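# Seat gear and two bearing rings in near-row holders

## Task

Working in the row of holders closest to the robot, set the gear and both bearing rings down flat, each one inside the holder that matches it, and finish with both grippers released from them.

## Robot and tools

ROBOT. Two arms, left_arm and right_arm, each with a parallel two-finger gripper. In the shared scene frame the origin sits on the table top midway between the arms, +z is up, +x reaches out over the table, and left_arm is on the +y side (base near (+0.042, +0.350, 0) m); right_arm's base is near (+0.010, -0.277, 0) m. The arm names do not correspond to image sides. In each gripper's own axes, the fingers extend along +z and close along y. end_effector_position is the point between the pads, roughly 1 cm short of the fingertips.

RESULT LINES. Each state line gives, per arm, end_effector_position (metres) and end_effector_quat_wxyz in the scene frame; printed positions get less accurate at long reach. grip_measured is the finger opening on the command scale (+1 is 0.094 m open, -1 closed); the last joint value is the opening in metres. Readings may carry a fixed error of about 1 mm. "pose unreachable" means the clearance check altered or blocked that arm's command; HELD flags steps where a row was not fully sent. "Hand target" (only when no steps are pending) is where the controller is currently driving each gripper. FAULT or OVER-TEMPERATURE FAULT lines mean an arm was stopped; MOTOR HOT warns from 75 °C, and holding loads for long heats motors, up to the arm dropping at 100 °C.

execute_actions. Argument actions: a list holding zero or one item. Empty list: just returns state with pictures. An action item is {"rows": [...], "steps": n} with n from 7 to 15 (default 15); each step lasts 1/30 s, and if rows run out the final row repeats. A wait item is {"steps": n} with n up to 300, counted from the previous result, so thinking time is included. Optional pictures: true adds camera images. A rejected call moves nothing.

ROW FORMAT (used by execute_actions rows and by move target). One flat list of 14 numbers, each in [-1, 1], always covering both arms: left_arm dx, dy, dz, rx, ry, rz, opening, then right_arm the same seven. dx..rz are an offset, expressed in that gripper's own axes, from the gripper pose in the most recent result that showed it (for the first call of a scene, or the second and later calls within one reply, from the robot's pose when the action begins). Each row is relative to that same reference, not to the preceding row. Scale: 1.0 equals 0.6 m of translation or 180 degrees of rotation; rx, ry, rz form one rotation vector. The opening is absolute, not an offset: +1 fully open, -1 closed.

move. Argument target: one 14-number row as above. Optional speed in m/s, 0.002 to 0.5 (default 0.25); rotation rate is capped at twice that value in rad/s. Both grippers travel straight-line paths that finish together, lasting 0.5 to 10 s (cut off at 10 s). Openings are sent at the start. Paths ignore obstacles and the other arm. Its result adds a move: line with the outcome (done, off_target, moving, held, fault) and any limits (paced = target clipped; held = some steps blocked, after which the arm may lunge faster than speed), plus each gripper's remaining distance to its target. Pictures are included.

wait. Argument seconds, 0 to 10: lets time pass without new commands; pictures included.

zoom_image. camera (cam_high, cam_low, cam_left_wrist, cam_right_wrist) and region [x0, y0, x1, y1] in pixels of that camera's latest 504x504 image, origin top-left, at most 504 px per side.

read_manual. Optional section, "licences" only; returns legal text, no motion.

finished_scene. Argument scene: the current scene's number. Irreversible; the result reports success and gives the next task. Replying without any tool call ends everything.

CONTROL BEHAVIOUR. Every step, the commanded pose is clamped to within 70 mm and 16 degrees of the measured pose, then solved by damped IK (position wins over orientation). Far targets need several calls; after an action the arm only continues to its last clamped pose. The final 7 steps of every action run after the result is returned, during your reply. Arms usually settle a centimetre or more low, and repeated zero offsets let them sag further; to hold an arm still, send the correction back to its desired pose in the reply's first call, zeros afterwards, and raise the aim if it still hangs low. Zero offsets are not a pause: they pull the arm back to the reference pose. Elbows cannot fully straighten. Joint limits (rad): waist -2.618 to 3.054, shoulder and elbow 0 to 3.142, wrist pitch and yaw -1.571 to 1.571, wrist roll -2.094 to 2.094.

GRASPING. To hold a part, keep commanding an opening under grip_measured; about 0.03 below is firm, less is gentler. Pads push up to roughly 50-62 N, weaker on very thin parts, with a brief spike at contact. Parts held may be jerked occasionally, and loose ones nudged.

AVOID. Knocking or placing anything off the table (task fails), dropping or letting parts slip, fast impacts, deep presses past contact (a target far beyond the touch point presses harder, and faster moves hit harder), and letting the two arms collide or push on each other. Wrist cameras and mounts add bulk near the gripper not shown in the URDF. Move smoothly and avoid idling with loads to keep motors cool.

Each tool is called after "Emit:" as name(argument=value, ...), one argument or row to a line, values as JSON.

## Session

Emit:
execute_actions(
  actions=[],
)

Scene clock: 0.00 s of 6300.00 s.
left_arm: end_effector_position=(+0.2633, -0.1665, +0.3598) grip_measured=+1.000 end_effector_quat_wxyz=(+0.701, +0.553, +0.421, -0.160) | right_arm: end_effector_position=(+0.5815, -0.5245, +0.1703) grip_measured=+1.000 end_effector_quat_wxyz=(+0.578, +0.733, +0.354, -0.054)
Joint positions: left_arm=[-1.084  1.732  1.382  0.383 -0.034  0.697  0.094] | right_arm=[ 0.007  2.385  2.017 -0.229  0.954  1.534  0.094]
Joint velocities: left_arm=[-0.007  0.007 -0.002 -0.007 -0.007  0.022  0.   ] | right_arm=[ 0.007 -0.012  0.002  0.081  0.095 -0.051  0.   ]
Motor temperatures (°C, as the motors report them): left_arm=[28 25 26 27 28 28] | right_arm=[26 26 26 27 24 27]
Hand target (left_arm): +0.263, -0.165, +0.367; +0.704, +0.548, +0.421, -0.164
Hand target (right_arm): +0.580, -0.526, +0.188; +0.588, +0.731, +0.343, -0.050

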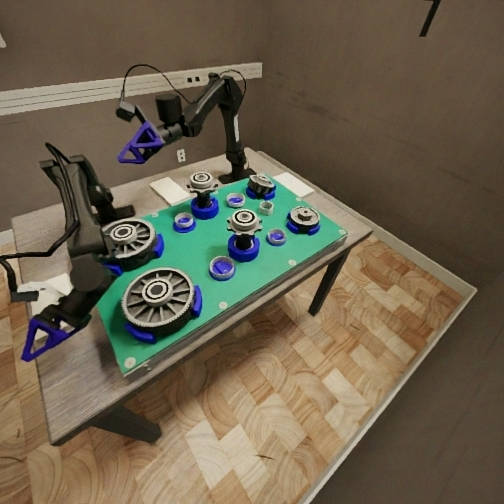

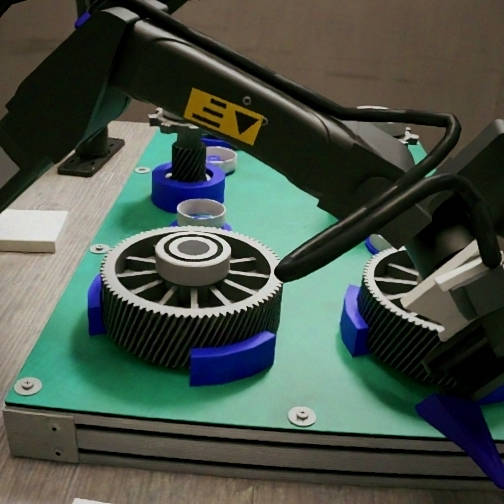

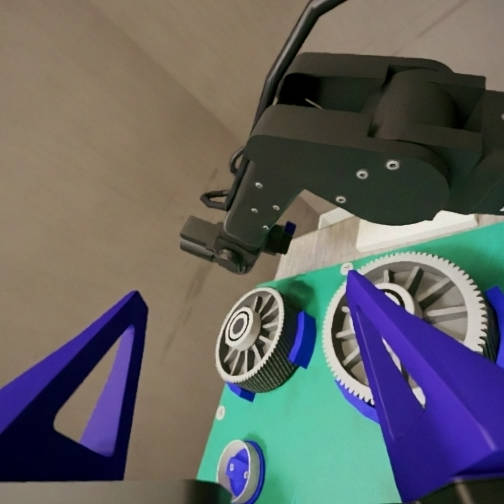

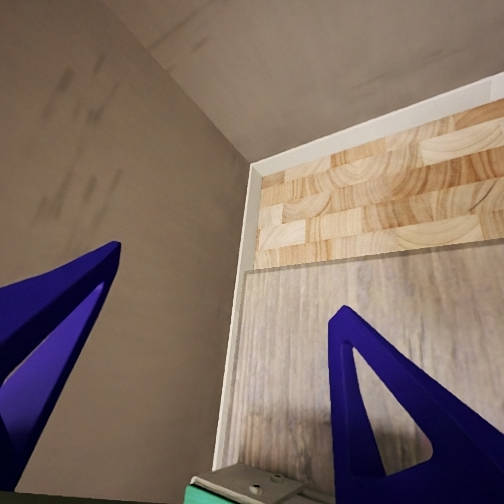

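Emit:
zoom_image(
  camera="cam_high",
  region=[0, 140, 360, 400],
)

Emit:
zoom_image(
  camera="cam_high",
  region=[140, 150, 340, 290],
)

Region (0, 140, 360, 400) of cam_high's 504x504 image, scaled by 1.400, with more detail than that image has.

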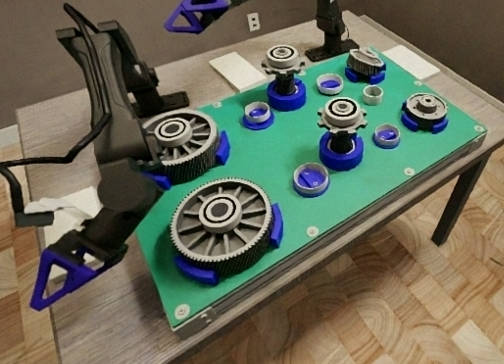

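Region (140, 150, 340, 290) of cam_high's 504x504 image, scaled by 2.520, with more detail than that image has; it fills the top 353 rows of this view, and the rest is white.

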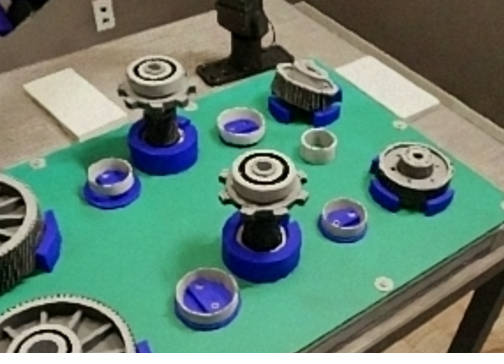

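Emit:
move(
  target=[0.165,0.12,-0.49,-0.127,0.558,-0.44,1,0,0,0,0,0,0,1],
)

Scene clock: 6.30 s of 6300.00 s.
left_arm: end_effector_position=(+0.2543, +0.1443, +0.3168) grip_measured=+1.000 end_effector_quat_wxyz=(+0.166, +0.024, +0.975, -0.144) | right_arm: end_effector_position=(+0.5826, -0.5239, +0.1697) grip_measured=+1.000 end_effector_quat_wxyz=(+0.577, +0.733, +0.356, -0.051)
Joint positions: left_arm=[-0.69   1.471  1.917 -1.574 -0.02  -0.731  0.094] | right_arm=[ 0.007  2.385  2.017 -0.229  0.946  1.534  0.094]
Joint velocities: left_arm=[ 0.007  0.007  0.007 -0.022  0.051  0.007  0.   ] | right_arm=[-0.032 -0.007 -0.002  0.066  0.022  0.037  0.   ]
Motor temperatures (°C, as the motors report them): left_arm=[28 27 27 28 28 28] | right_arm=[26 30 27 28 24 27]
Hand target (left_arm): +0.251, +0.151, +0.316; +0.162, +0.015, +0.976, -0.144
Hand target (right_arm): +0.582, -0.524, +0.170; +0.578, +0.733, +0.354, -0.054
Off the commanded pose (left_arm): 0.007 m, 25 deg; orientation clipped at the last step of the last action.
Off the commanded pose (right_arm): 0.001 m, 0 deg.
joint sent to its limit (left arm) — the command would take joint 4 (wrist pitch) past its lower limit, so that joint was sent only as far as its limit.
Kept back: nothing.
move: off_target (left_arm); limits=paced
camera_calibration (this result's frames):
cam_left_wrist: T_world_to_cam=[[-0.208026, -0.951553, 0.226434, 0.112657], [-0.903699, 0.27555, 0.327719, 0.107681], [-0.374236, -0.136454, -0.917239, 0.525755], [0, 0, 0, 1]] pos_world=[0.317503, 0.149269, 0.421444]
cam_right_wrist: T_world_to_cam=[[-0.823617, -0.0845726, -0.560805, 0.522265], [0.157075, 0.916123, -0.368843, 0.472256], [0.54496, -0.391874, -0.741251, -0.288181], [0, 0, 0, 1]] pos_world=[0.513014, -0.501406, 0.253463]

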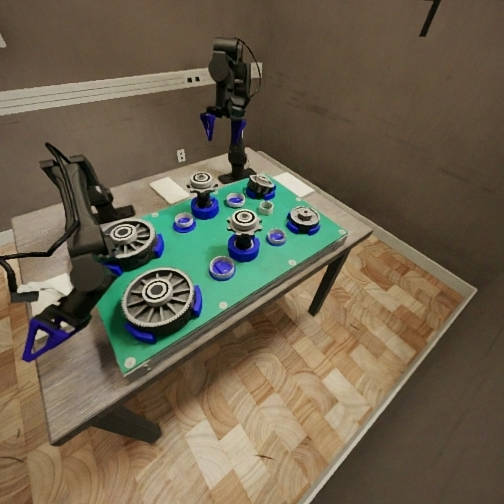

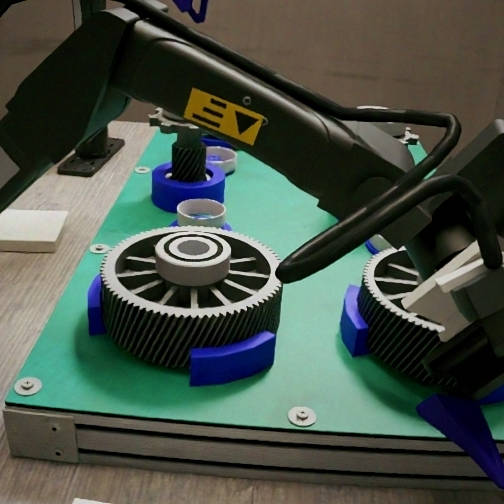

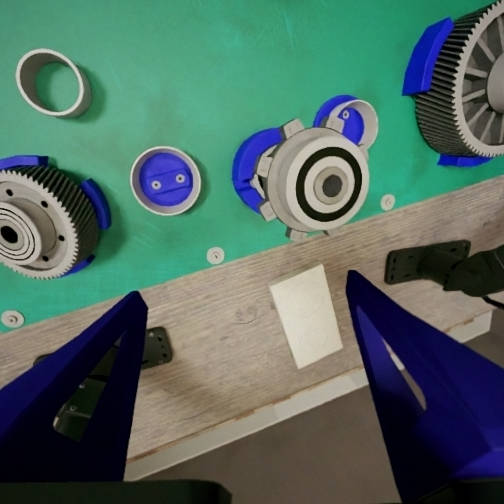

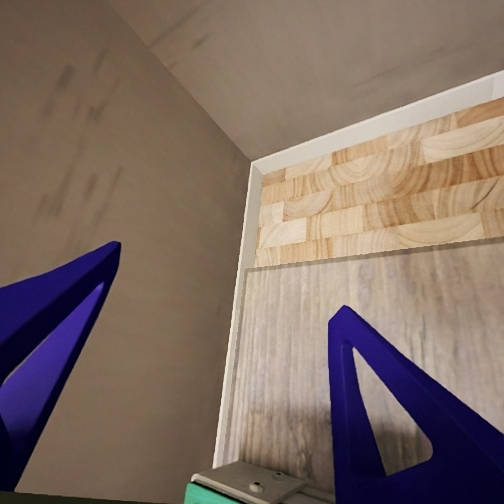

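Emit:
move(
  target=[-0.118,-0.017,0.178,-0.093,0.107,-0.015,1,0,0,0,0,0,0,1],
)

Emit:
zoom_image(
  camera="cam_left_wrist",
  region=[0, 100, 504, 400],
)

Scene clock: 8.00 s of 6300.00 s.
left_arm: end_effector_position=(+0.3495, +0.1003, +0.2381) grip_measured=+1.000 end_effector_quat_wxyz=(+0.087, -0.000, +0.994, -0.073) | right_arm: end_effector_position=(+0.5836, -0.5233, +0.1691) grip_measured=+1.000 end_effector_quat_wxyz=(+0.576, +0.733, +0.358, -0.048)
Joint positions: left_arm=[-0.587  1.942  2.178 -1.579  0.004 -0.684  0.094] | right_arm=[ 0.007  2.385  2.017 -0.229  0.939  1.534  0.094]
Joint velocities: left_arm=[-0.012  0.017  0.032 -0.007  0.022  0.037  0.   ] | right_arm=[-0.002 -0.017 -0.002  0.066  0.037  0.066  0.   ]
Motor temperatures (°C, as the motors report them): left_arm=[28 27 28 28 28 28] | right_arm=[26 31 27 28 24 27]
Hand target (left_arm): +0.353, +0.102, +0.249; +0.100, +0.001, +0.992, -0.082
Hand target (right_arm): +0.583, -0.524, +0.170; +0.577, +0.733, +0.356, -0.051
Off the commanded pose (left_arm): 0.010 m, 13 deg.
Off the commanded pose (right_arm): 0.001 m, 0 deg.
joint sent to its limit (left arm) — the command would take joint 4 (wrist pitch) past its lower limit, so that joint was sent only as far as its limit.
Kept back: nothing.
move: off_target (left_arm)
camera_calibration (this result's frames):
cam_left_wrist: T_world_to_cam=[[-0.131454, -0.984239, 0.118297, 0.110705], [-0.845554, 0.173613, 0.504874, 0.179318], [-0.517454, -0.033659, -0.855049, 0.508106], [0, 0, 0, 1]] pos_world=[0.429097, 0.094931, 0.330826]
cam_right_wrist: T_world_to_cam=[[-0.822707, -0.087259, -0.561729, 0.521015], [0.151833, 0.918521, -0.365057, 0.475011], [0.547815, -0.385623, -0.742424, -0.287114], [0, 0, 0, 1]] pos_world=[0.513805, -0.501562, 0.252915]

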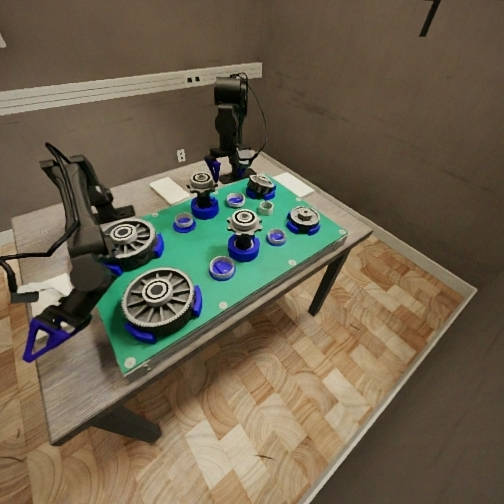

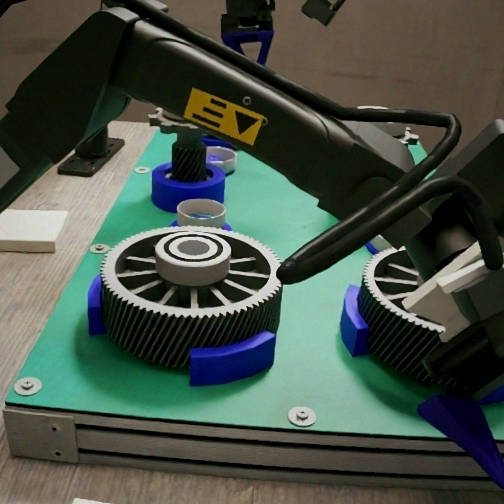

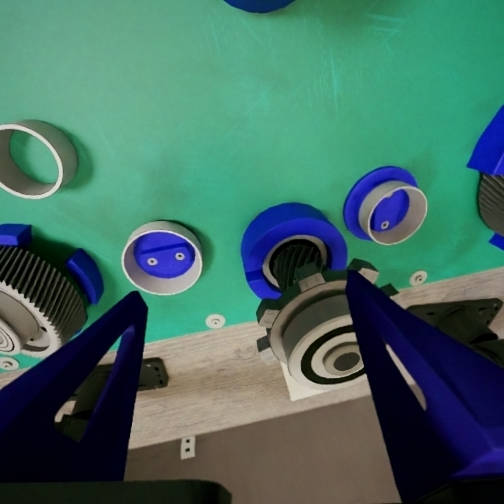

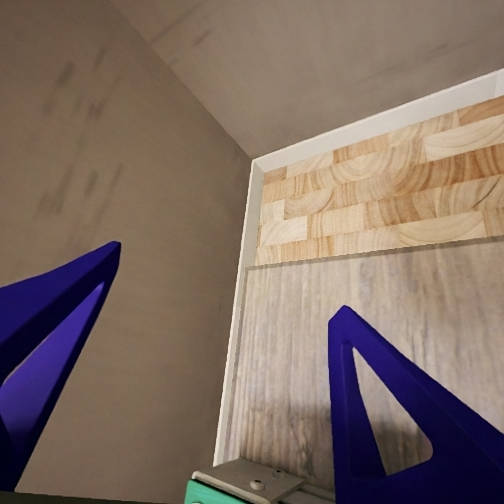

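Region (0, 100, 504, 400) of cam_left_wrist's 504x504 image, scaled by 1.000; it fills the top 300 rows of this view, and the rest is white.

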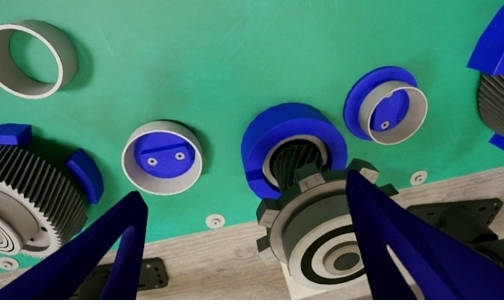

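Emit:
zoom_image(
  camera="cam_left_wrist",
  region=[0, 100, 240, 380],
)

Emit:
zoom_image(
  camera="cam_left_wrist",
  region=[320, 140, 460, 270],
)

Emit:
zoom_image(
  camera="cam_high",
  region=[195, 165, 335, 290],
)

Region (0, 100, 240, 380) of cam_left_wrist's 504x504 image, scaled by 1.800, with more detail than that image has; it fills the left 432 columns of this view, and the rest is white.

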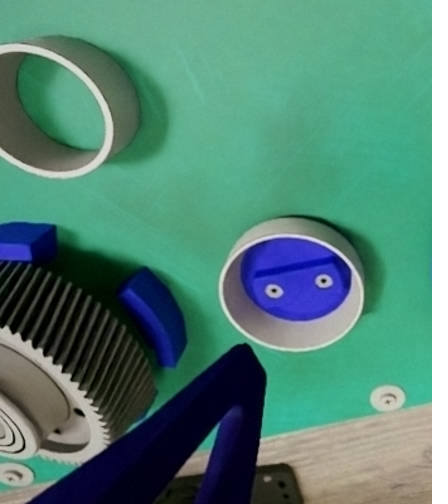

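Region (320, 140, 460, 270) of cam_left_wrist's 504x504 image, scaled by 3.600, with more detail than that image has; it fills the top 468 rows of this view, and the rest is white.

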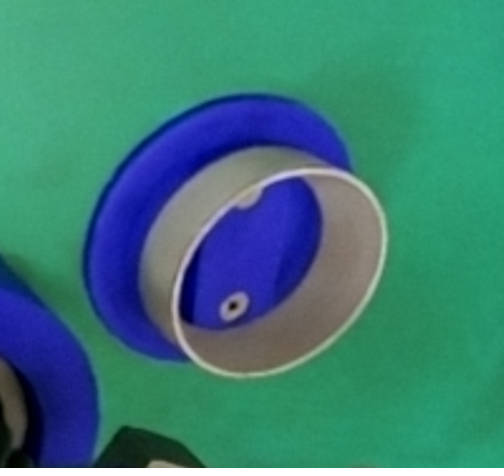

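Region (195, 165, 335, 290) of cam_high's 504x504 image, scaled by 3.600, with more detail than that image has; it fills the top 450 rows of this view, and the rest is white.

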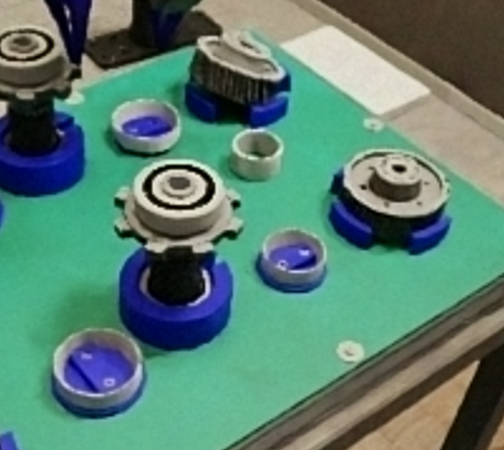

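Emit:
move(
  target=[0.077,-0.265,0.02,-0.013,0.074,0.33,1,0,0,0,0,0,0,1],
)

Emit:
move(
  target=[0,0,0.17,0,0,0,1,0,0,0,0,0,0,1],
  speed=0.15,
)

Scene clock: 12.10 s of 6300.00 s.
left_arm: end_effector_position=(+0.3075, -0.0554, +0.2393) grip_measured=+1.000 end_effector_quat_wxyz=(+0.164, +0.475, +0.860, -0.092) | right_arm: end_effector_position=(+0.5846, -0.5226, +0.1685) grip_measured=+1.000 end_effector_quat_wxyz=(+0.575, +0.733, +0.360, -0.045)
Joint positions: left_arm=[-0.894  2.263  2.651 -1.58   0.009  0.017  0.094] | right_arm=[ 0.007  2.385  2.017 -0.229  0.931  1.534  0.094]
Joint velocities: left_arm=[ 0.012  0.007  0.002  0.022 -0.007 -0.051  0.   ] | right_arm=[ 0.012  0.002  0.012 -0.022 -0.007 -0.037  0.   ]
Motor temperatures (°C, as the motors report them): left_arm=[28 28 28 28 28 28] | right_arm=[26 33 28 29 24 27]
Hand target (left_arm): +0.306, -0.059, +0.245; +0.174, +0.482, +0.854, -0.093
Hand target (right_arm): +0.584, -0.523, +0.169; +0.576, +0.733, +0.358, -0.048
Off the commanded pose (left_arm): 0.006 m, 22 deg; orientation clipped at the last step of the last action.
Off the commanded pose (right_arm): 0.001 m, 0 deg.
joint sent to its limit (left arm) — the command would take joint 4 (wrist pitch) past its lower limit, so that joint was sent only as far as its limit.
Kept back: nothing.
move: off_target (left_arm); limits=paced
camera_calibration (this result's frames):
cam_left_wrist: T_world_to_cam=[[-0.899695, -0.433916, -0.0476092, 0.258221], [-0.423011, 0.839727, 0.34047, 0.116542], [-0.107757, 0.326459, -0.939049, 0.396252], [0, 0, 0, 1]] pos_world=[0.324318, -0.115177, 0.344715]
cam_right_wrist: T_world_to_cam=[[-0.82173, -0.0900768, -0.562714, 0.519696], [0.146296, 0.920994, -0.361065, 0.4779], [0.550779, -0.37902, -0.74363, -0.285968], [0, 0, 0, 1]] pos_world=[0.51464, -0.501718, 0.252339]

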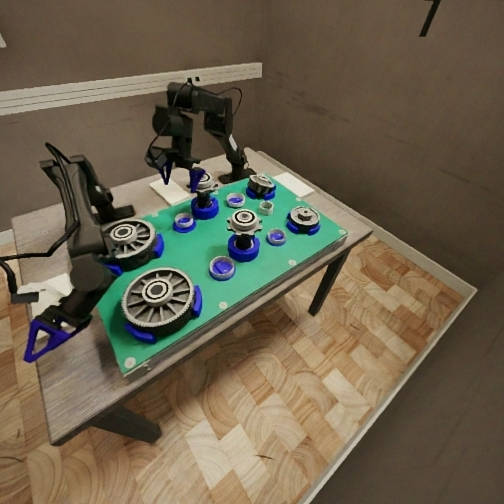

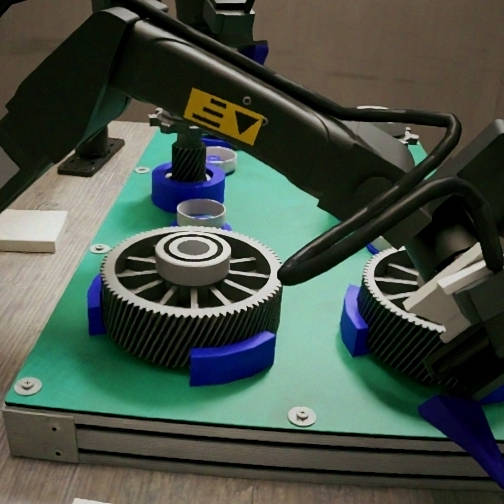

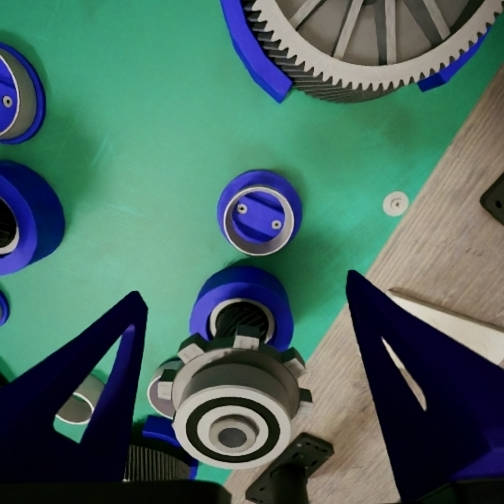

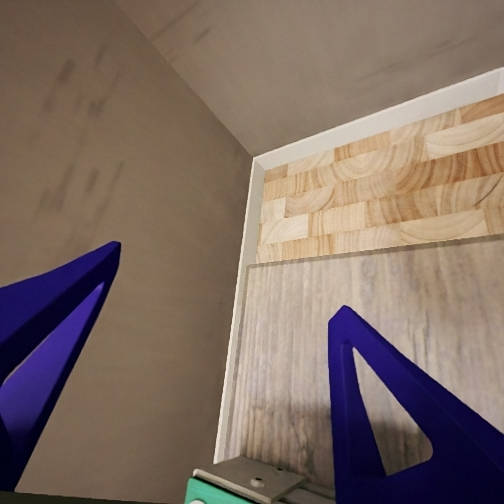

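Scene clock: 13.43 s of 6300.00 s.
left_arm: end_effector_position=(+0.3279, -0.0864, +0.1455) grip_measured=+1.000 end_effector_quat_wxyz=(+0.160, +0.475, +0.861, -0.090) | right_arm: end_effector_position=(+0.5856, -0.5220, +0.1679) grip_measured=+1.000 end_effector_quat_wxyz=(+0.574, +0.733, +0.362, -0.043)
Joint positions: left_arm=[-0.894  2.247  2.218 -1.173  0.009  0.018  0.094] | right_arm=[ 0.007  2.385  2.017 -0.229  0.924  1.534  0.094]
Joint velocities: left_arm=[-0.002 -0.007 -0.007  0.007  0.007 -0.022  0.   ] | right_arm=[-0.017 -0.017 -0.002  0.007  0.022 -0.11   0.   ]
Motor temperatures (°C, as the motors report them): left_arm=[28 29 28 28 28 28] | right_arm=[26 33 28 29 24 27]
Hand target (left_arm): +0.327, -0.089, +0.145; +0.164, +0.475, +0.860, -0.092
Hand target (right_arm): +0.585, -0.523, +0.169; +0.575, +0.733, +0.360, -0.045
Off the commanded pose (left_arm): 0.001 m, 1 deg.
Off the commanded pose (right_arm): 0.001 m, 0 deg.
Kept back: nothing.
move: done
camera_calibration (this result's frames):
cam_left_wrist: T_world_to_cam=[[-0.900109, -0.433188, -0.0463938, 0.258636], [-0.420802, 0.836879, 0.350085, 0.180761], [-0.112827, 0.334637, -0.935568, 0.322331], [0, 0, 0, 1]] pos_world=[0.345233, -0.147101, 0.25028]
cam_right_wrist: T_world_to_cam=[[-0.820785, -0.0927441, -0.563659, 0.518441], [0.141019, 0.923295, -0.357266, 0.480634], [0.553558, -0.372725, -0.744748, -0.284857], [0, 0, 0, 1]] pos_world=[0.515435, -0.501859, 0.251791]

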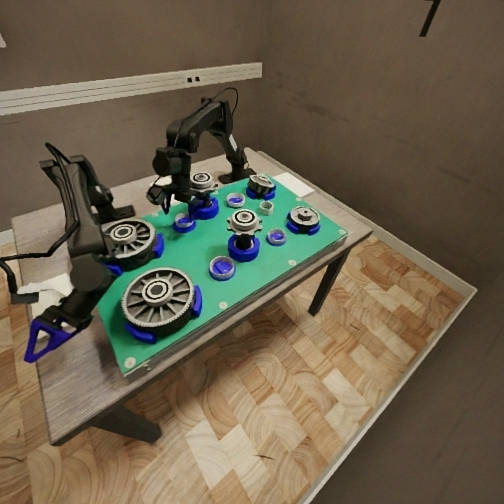

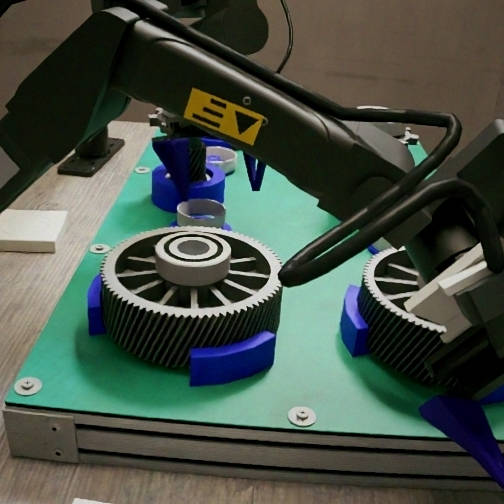

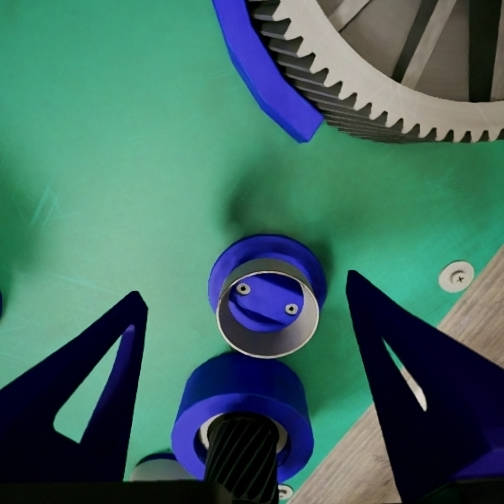

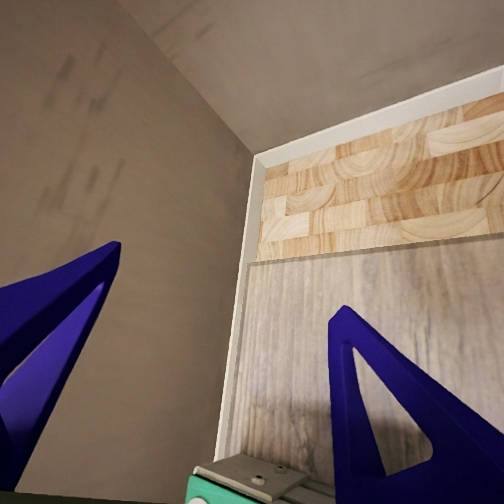

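Emit:
move(
  target=[0.058,-0.018,-0.013,0,0.118,0.012,1,0,0,0,0,0,0,1],
  speed=0.1,
)

Emit:
move(
  target=[0,0,0.06,0,0,0,1,0,0,0,0,0,0,1],
  speed=0.05,
)

Scene clock: 16.27 s of 6300.00 s.
left_arm: end_effector_position=(+0.3062, -0.0646, +0.1344) grip_measured=+1.000 end_effector_quat_wxyz=(+0.060, +0.491, +0.868, -0.033) | right_arm: end_effector_position=(+0.5866, -0.5214, +0.1673) grip_measured=+1.000 end_effector_quat_wxyz=(+0.572, +0.734, +0.365, -0.040)
Joint positions: left_arm=[-0.91   2.449  2.588 -1.573  0.001  0.025  0.094] | right_arm=[ 0.007  2.385  2.017 -0.229  0.916  1.534  0.094]
Joint velocities: left_arm=[-0.012 -0.012  0.002  0.037  0.007  0.022  0.   ] | right_arm=[-0.002 -0.007  0.002 -0.037 -0.037 -0.081  0.   ]
Motor temperatures (°C, as the motors report them): left_arm=[28 31 29 28 28 28] | right_arm=[26 34 28 29 24 27]
Hand target (left_arm): +0.300, -0.062, +0.141; +0.060, +0.500, +0.864, -0.030
Hand target (right_arm): +0.586, -0.522, +0.168; +0.573, +0.733, +0.362, -0.043
Off the commanded pose (left_arm): 0.009 m, 8 deg.
Off the commanded pose (right_arm): 0.001 m, 0 deg.
joint sent to its limit (left arm) — the command would take joint 4 (wrist pitch) past its lower limit, so that joint was sent only as far as its limit.
Kept back: nothing.
move: off_target (left_arm)
camera_calibration (this result's frames):
cam_left_wrist: T_world_to_cam=[[-0.912662, -0.408049, -0.0233089, 0.250442], [-0.351256, 0.753923, 0.555174, 0.103065], [-0.208965, 0.514874, -0.831407, 0.329304], [0, 0, 0, 1]] pos_world=[0.333584, -0.145061, 0.222404]
cam_right_wrist: T_world_to_cam=[[-0.819772, -0.0955414, -0.564665, 0.517115], [0.135447, 0.925667, -0.353262, 0.483502], [0.556443, -0.366076, -0.745895, -0.283666], [0, 0, 0, 1]] pos_world=[0.516272, -0.502, 0.251215]

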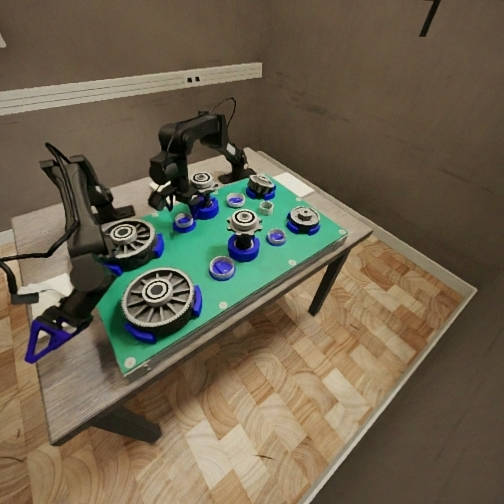

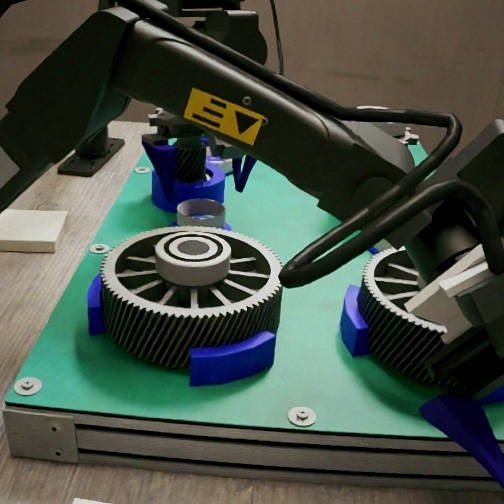

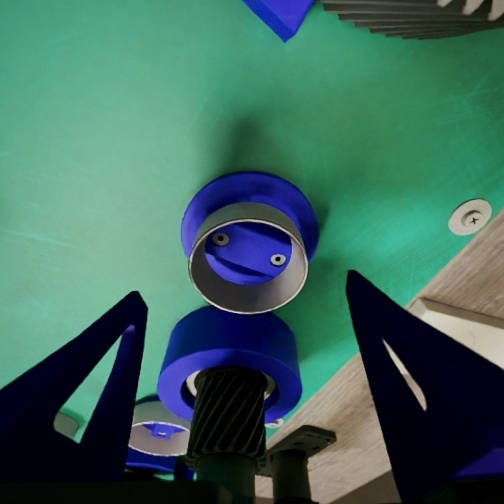

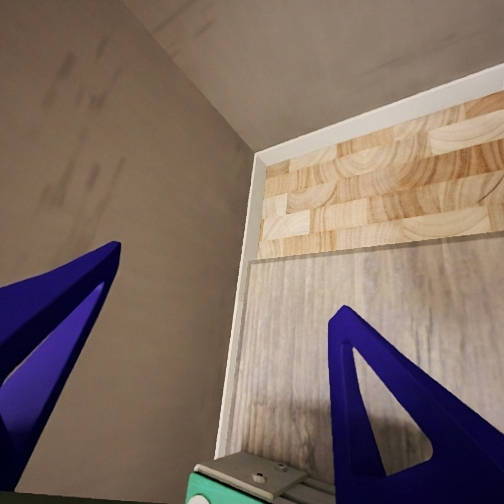

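Scene clock: 17.50 s of 6300.00 s.
left_arm: end_effector_position=(+0.3076, -0.0667, +0.0894) grip_measured=+1.000 end_effector_quat_wxyz=(+0.045, +0.492, +0.869, -0.025) | right_arm: end_effector_position=(+0.5876, -0.5207, +0.1668) grip_measured=+1.000 end_effector_quat_wxyz=(+0.571, +0.734, +0.367, -0.037)
Joint positions: left_arm=[-0.91   2.431  2.373 -1.409  0.001  0.025  0.094] | right_arm=[ 0.007  2.385  2.017 -0.229  0.909  1.534  0.094]
Joint velocities: left_arm=[-0.012  0.002 -0.002  0.007  0.051  0.022  0.   ] | right_arm=[-0.007 -0.002 -0.002 -0.037  0.051  0.007  0.   ]
Motor temperatures (°C, as the motors report them): left_arm=[28 32 28 28 28 28] | right_arm=[26 35 28 29 24 27]
Hand target (left_arm): +0.309, -0.069, +0.099; +0.060, +0.491, +0.868, -0.033
Hand target (right_arm): +0.587, -0.521, +0.167; +0.572, +0.734, +0.365, -0.040
Off the commanded pose (left_arm): 0.010 m, 2 deg.
Off the commanded pose (right_arm): 0.001 m, 0 deg.
Kept back: nothing.
move: done
camera_calibration (this result's frames):
cam_left_wrist: T_world_to_cam=[[-0.913034, -0.407463, -0.0184951, 0.24947], [-0.341139, 0.737988, 0.582236, 0.123483], [-0.223591, 0.537911, -0.81281, 0.29759], [0, 0, 0, 1]] pos_world=[0.336438, -0.149556, 0.174601]
cam_right_wrist: T_world_to_cam=[[-0.818792, -0.098189, -0.565631, 0.515854], [0.130136, 0.927872, -0.349453, 0.486216], [0.559145, -0.359739, -0.746957, -0.282513], [0, 0, 0, 1]] pos_world=[0.517069, -0.502126, 0.250667]

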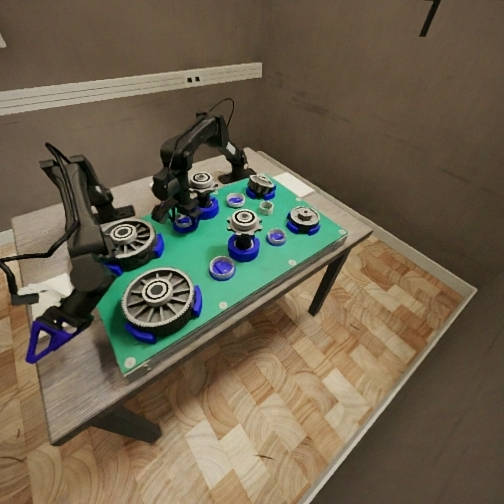

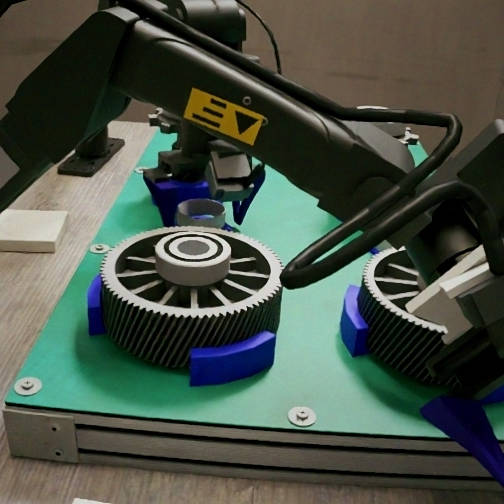

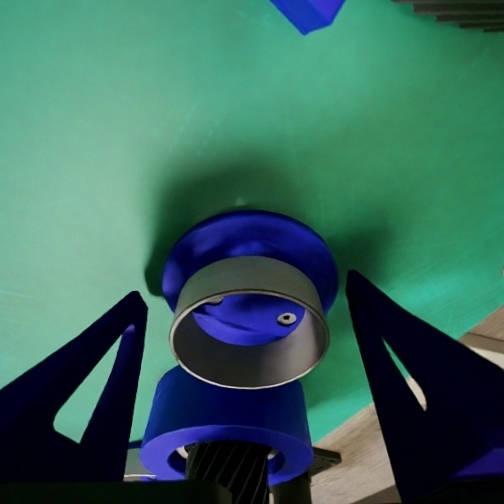

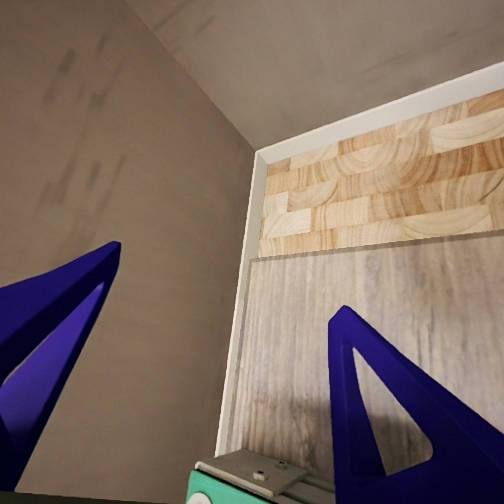

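Emit:
move(
  target=[0.008,0,-0.005,0,0,0,0.3,0,0,0,0,0,0,1],
  speed=0.05,
)

Scene clock: 18.50 s of 6300.00 s.
left_arm: end_effector_position=(+0.3041, -0.0655, +0.0889) grip_measured=+0.308 end_effector_quat_wxyz=(+0.042, +0.493, +0.869, -0.028) | right_arm: end_effector_position=(+0.5885, -0.5201, +0.1662) grip_measured=+1.000 end_effector_quat_wxyz=(+0.570, +0.734, +0.369, -0.034)
Joint positions: left_arm=[-0.911  2.415  2.343 -1.397  0.01   0.025  0.061] | right_arm=[ 0.007  2.385  2.017 -0.229  0.902  1.534  0.094]
Joint velocities: left_arm=[ 0.007  0.007 -0.007  0.022 -0.022 -0.022  0.001] | right_arm=[ 0.002 -0.002 -0.002  0.037 -0.066  0.037  0.   ]
Motor temperatures (°C, as the motors report them): left_arm=[28 33 28 28 28 28] | right_arm=[26 35 28 29 24 27]
Hand target (left_arm): +0.305, -0.062, +0.092; +0.045, +0.492, +0.869, -0.025
Hand target (right_arm): +0.588, -0.521, +0.167; +0.571, +0.734, +0.367, -0.037
Off the commanded pose (left_arm): 0.004 m, 1 deg.
Off the commanded pose (right_arm): 0.001 m, 0 deg.
Kept back: nothing.
move: done
camera_calibration (this result's frames):
cam_left_wrist: T_world_to_cam=[[-0.914126, -0.405313, -0.00979166, 0.246526], [-0.334314, 0.739895, 0.583771, 0.119676], [-0.229365, 0.536914, -0.811859, 0.297334], [0, 0, 0, 1]] pos_world=[0.333563, -0.14827, 0.173944]
cam_right_wrist: T_world_to_cam=[[-0.817797, -0.100827, -0.566606, 0.514589], [0.12481, 0.93003, -0.345639, 0.48892], [0.56181, -0.353381, -0.747991, -0.28134], [0, 0, 0, 1]] pos_world=[0.517867, -0.502246, 0.25012]

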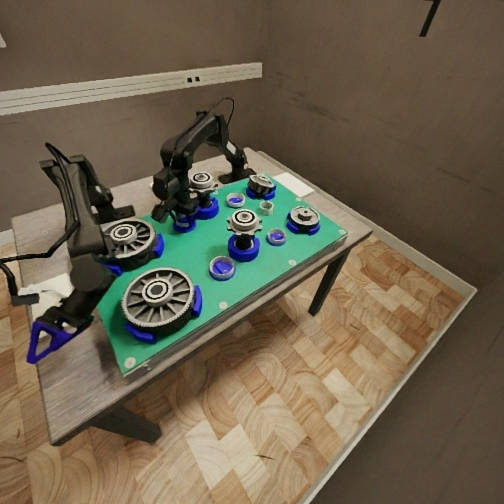

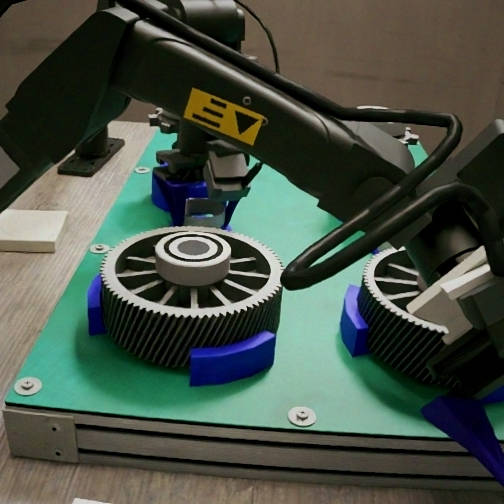

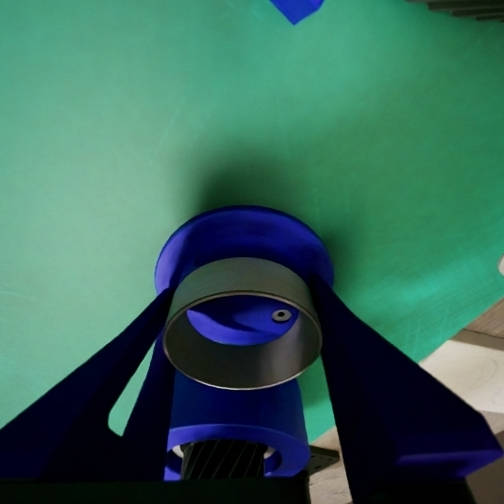

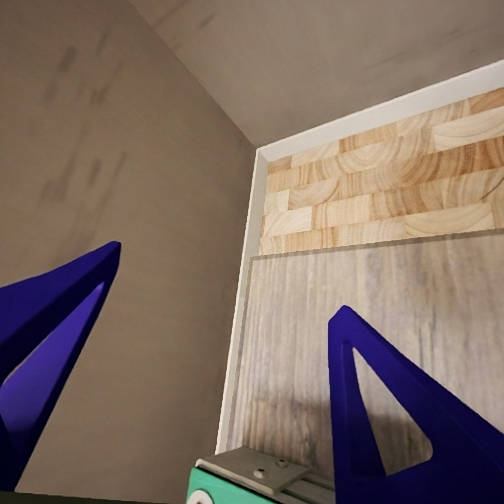

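Emit:
execute_actions(
  actions=[
    {"rows":[[0,0,0,0,0,0,0.27,0,0,0,0,0,0,1]],"steps":10},
  ],
)

Emit:
move(
  target=[0,0,-0.06,0,0,0,0.27,0,0,0,0,0,0,1],
  speed=0.1,
)

Emit:
move(
  target=[-0.055,0.172,-0.015,0,0,0,0.27,0,0,0,0,0,0,1],
  speed=0.15,
)

Scene clock: 18.87 s of 6300.00 s.
left_arm: end_effector_position=(+0.3041, -0.0656, +0.0891) grip_measured=+0.291 end_effector_quat_wxyz=(+0.042, +0.493, +0.869, -0.028) | right_arm: end_effector_position=(+0.5889, -0.5198, +0.1659) grip_measured=+1.000 end_effector_quat_wxyz=(+0.569, +0.734, +0.370, -0.033)
Joint positions: left_arm=[-0.911  2.415  2.343 -1.397  0.01   0.025  0.061] | right_arm=[ 0.007  2.385  2.017 -0.229  0.899  1.534  0.094]
Joint velocities: left_arm=[-0.007 -0.017  0.007 -0.095 -0.007 -0.022 -0.   ] | right_arm=[-0.032  0.017  0.002 -0.007 -0.037  0.022  0.   ]
Motor temperatures (°C, as the motors report them): left_arm=[28 33 28 28 28 28] | right_arm=[26 35 28 29 24 27]
Steps of this call (steps 1 to 8: nothing new was sent; steps 9 to 11: the first 3 steps of this action). Readings (end_effector_position):
9: left_arm (+0.3041, -0.0656, +0.0891) | right_arm (+0.5886, -0.5200, +0.1661)
10: left_arm (+0.3041, -0.0656, +0.0891) | right_arm (+0.5888, -0.5199, +0.1660)
11: the state above

Scene clock: 20.27 s of 6300.00 s.
left_arm: end_effector_position=(+0.3005, -0.0600, +0.1147) grip_measured=+0.291 end_effector_quat_wxyz=(+0.032, +0.493, +0.869, -0.023) | right_arm: end_effector_position=(+0.5904, -0.5188, +0.1651) grip_measured=+1.000 end_effector_quat_wxyz=(+0.567, +0.734, +0.373, -0.029)
Joint positions: left_arm=[-0.911  2.462  2.536 -1.568  0.011  0.025  0.061] | right_arm=[ 0.007  2.385  2.017 -0.229  0.888  1.534  0.094]
Joint velocities: left_arm=[-0.012 -0.017 -0.017  0.022 -0.022 -0.037  0.001] | right_arm=[-0.002  0.012 -0.002  0.037  0.022 -0.007  0.   ]
Motor temperatures (°C, as the motors report them): left_arm=[28 33 29 28 28 28] | right_arm=[26 35 28 29 24 27]
Hand target (left_arm): +0.303, -0.062, +0.125; +0.042, +0.493, +0.869, -0.029
Hand target (right_arm): +0.589, -0.520, +0.166; +0.569, +0.734, +0.371, -0.032
Off your previous action's commanded pose (left_arm): 0.000 m, 0 deg at its last step (step 7 of this call).
Off your previous action's commanded pose (right_arm): 0.001 m, 0 deg at its last step (step 7 of this call).
Off the commanded pose (left_arm): 0.011 m, 1 deg.
Off the commanded pose (right_arm): 0.001 m, 0 deg.
Kept back: nothing.
move: off_target (left_arm)
camera_calibration (this result's frames):
cam_left_wrist: T_world_to_cam=[[-0.914255, -0.4051, -0.00557729, 0.245248], [-0.326382, 0.728303, 0.602536, 0.0940937], [-0.240026, 0.552692, -0.798072, 0.317065], [0, 0, 0, 1]] pos_world=[0.331033, -0.144418, 0.197714]
cam_right_wrist: T_world_to_cam=[[-0.815865, -0.105797, -0.568482, 0.512186], [0.114677, 0.933989, -0.338399, 0.494015], [0.566757, -0.34128, -0.749876, -0.279059], [0, 0, 0, 1]] pos_world=[0.519381, -0.502454, 0.249083]

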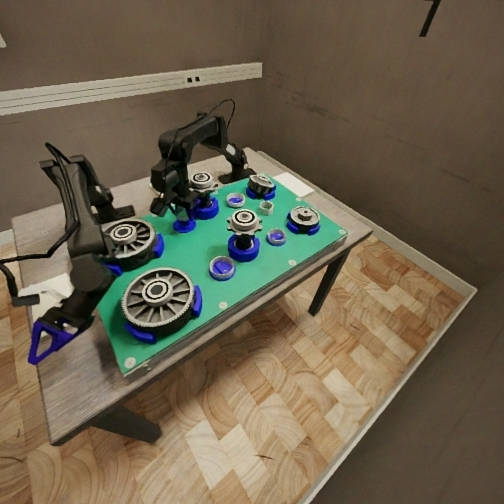

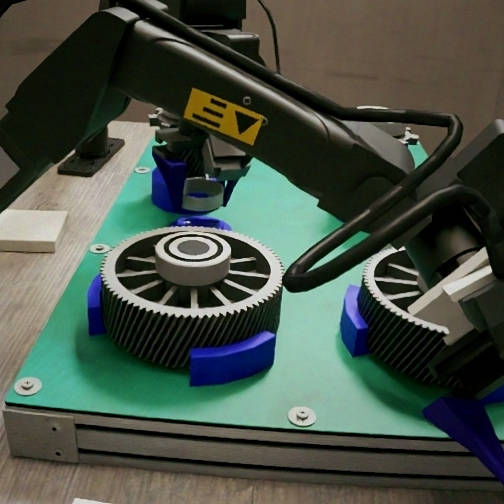

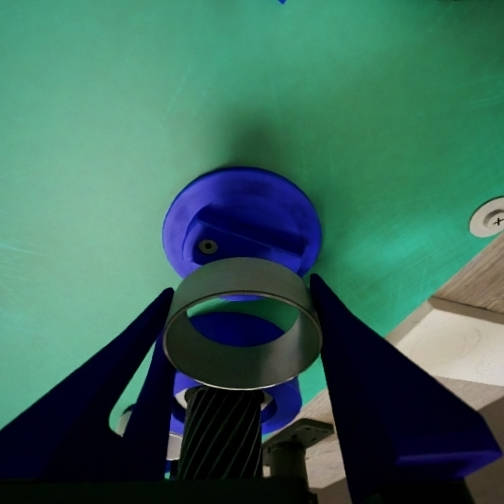

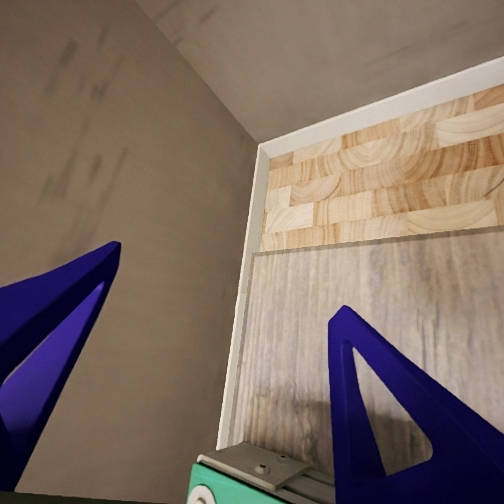

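Scene clock: 21.43 s of 6300.00 s.
left_arm: end_effector_position=(+0.4045, -0.0304, +0.1145) grip_measured=+0.291 end_effector_quat_wxyz=(+0.091, +0.483, +0.870, -0.037) | right_arm: end_effector_position=(+0.5913, -0.5182, +0.1646) grip_measured=+1.000 end_effector_quat_wxyz=(+0.566, +0.734, +0.375, -0.027)
Joint positions: left_arm=[-0.71   2.62   2.823 -1.577  0.017  0.205  0.061] | right_arm=[ 0.007  2.385  2.017 -0.229  0.881  1.534  0.094]
Joint velocities: left_arm=[-0.007  0.012  0.007 -0.007 -0.095  0.037 -0.001] | right_arm=[-0.002 -0.002 -0.002 -0.066  0.022  0.022  0.   ]
Motor temperatures (°C, as the motors report them): left_arm=[28 34 29 28 28 28] | right_arm=[26 35 28 29 24 27]
Hand target (left_arm): +0.404, -0.034, +0.124; +0.102, +0.488, +0.865, -0.046
Hand target (right_arm): +0.590, -0.519, +0.165; +0.567, +0.734, +0.373, -0.029
Off the commanded pose (left_arm): 0.012 m, 7 deg.
Off the commanded pose (right_arm): 0.001 m, 0 deg.
joint sent to its limit (left arm) — the command would take joint 4 (wrist pitch) past its lower limit, so that joint was sent only as far as its limit.
Kept back: nothing.
move: off_target (left_arm)
camera_calibration (this result's frames):
cam_left_wrist: T_world_to_cam=[[-0.902992, -0.426604, -0.0511342, 0.352293], [-0.391387, 0.767614, 0.507528, 0.144982], [-0.177262, 0.478307, -0.860117, 0.305033], [0, 0, 0, 1]] pos_world=[0.428933, -0.1069, 0.206795]
cam_right_wrist: T_world_to_cam=[[-0.814821, -0.108406, -0.569486, 0.510913], [0.109307, 0.936009, -0.334572, 0.496689], [0.569314, -0.334865, -0.750831, -0.277826], [0, 0, 0, 1]] pos_world=[0.520182, -0.502554, 0.248536]

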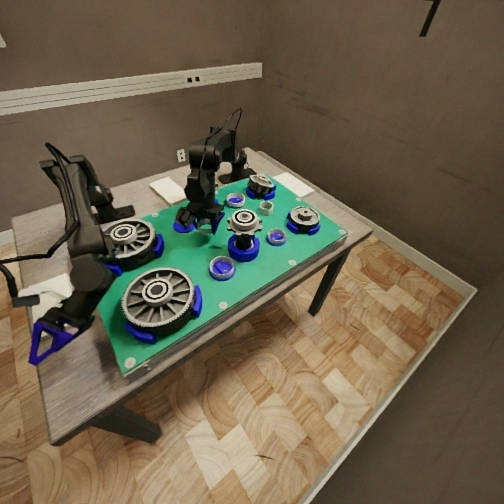

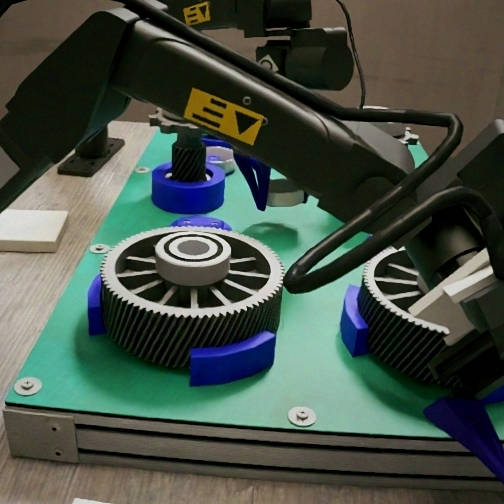

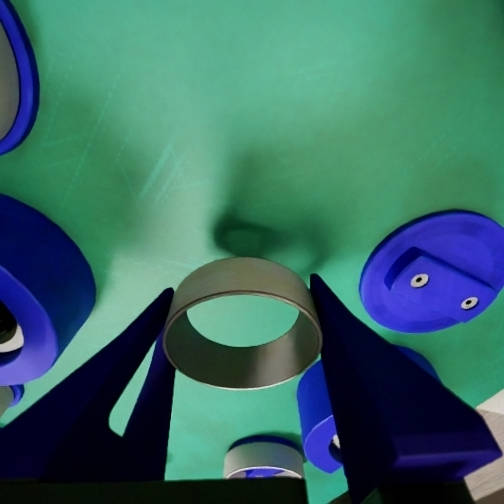

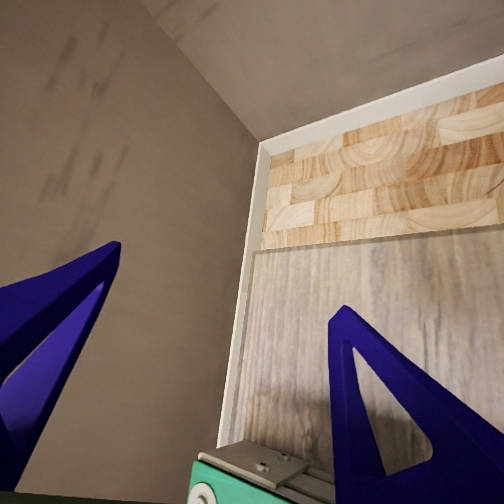

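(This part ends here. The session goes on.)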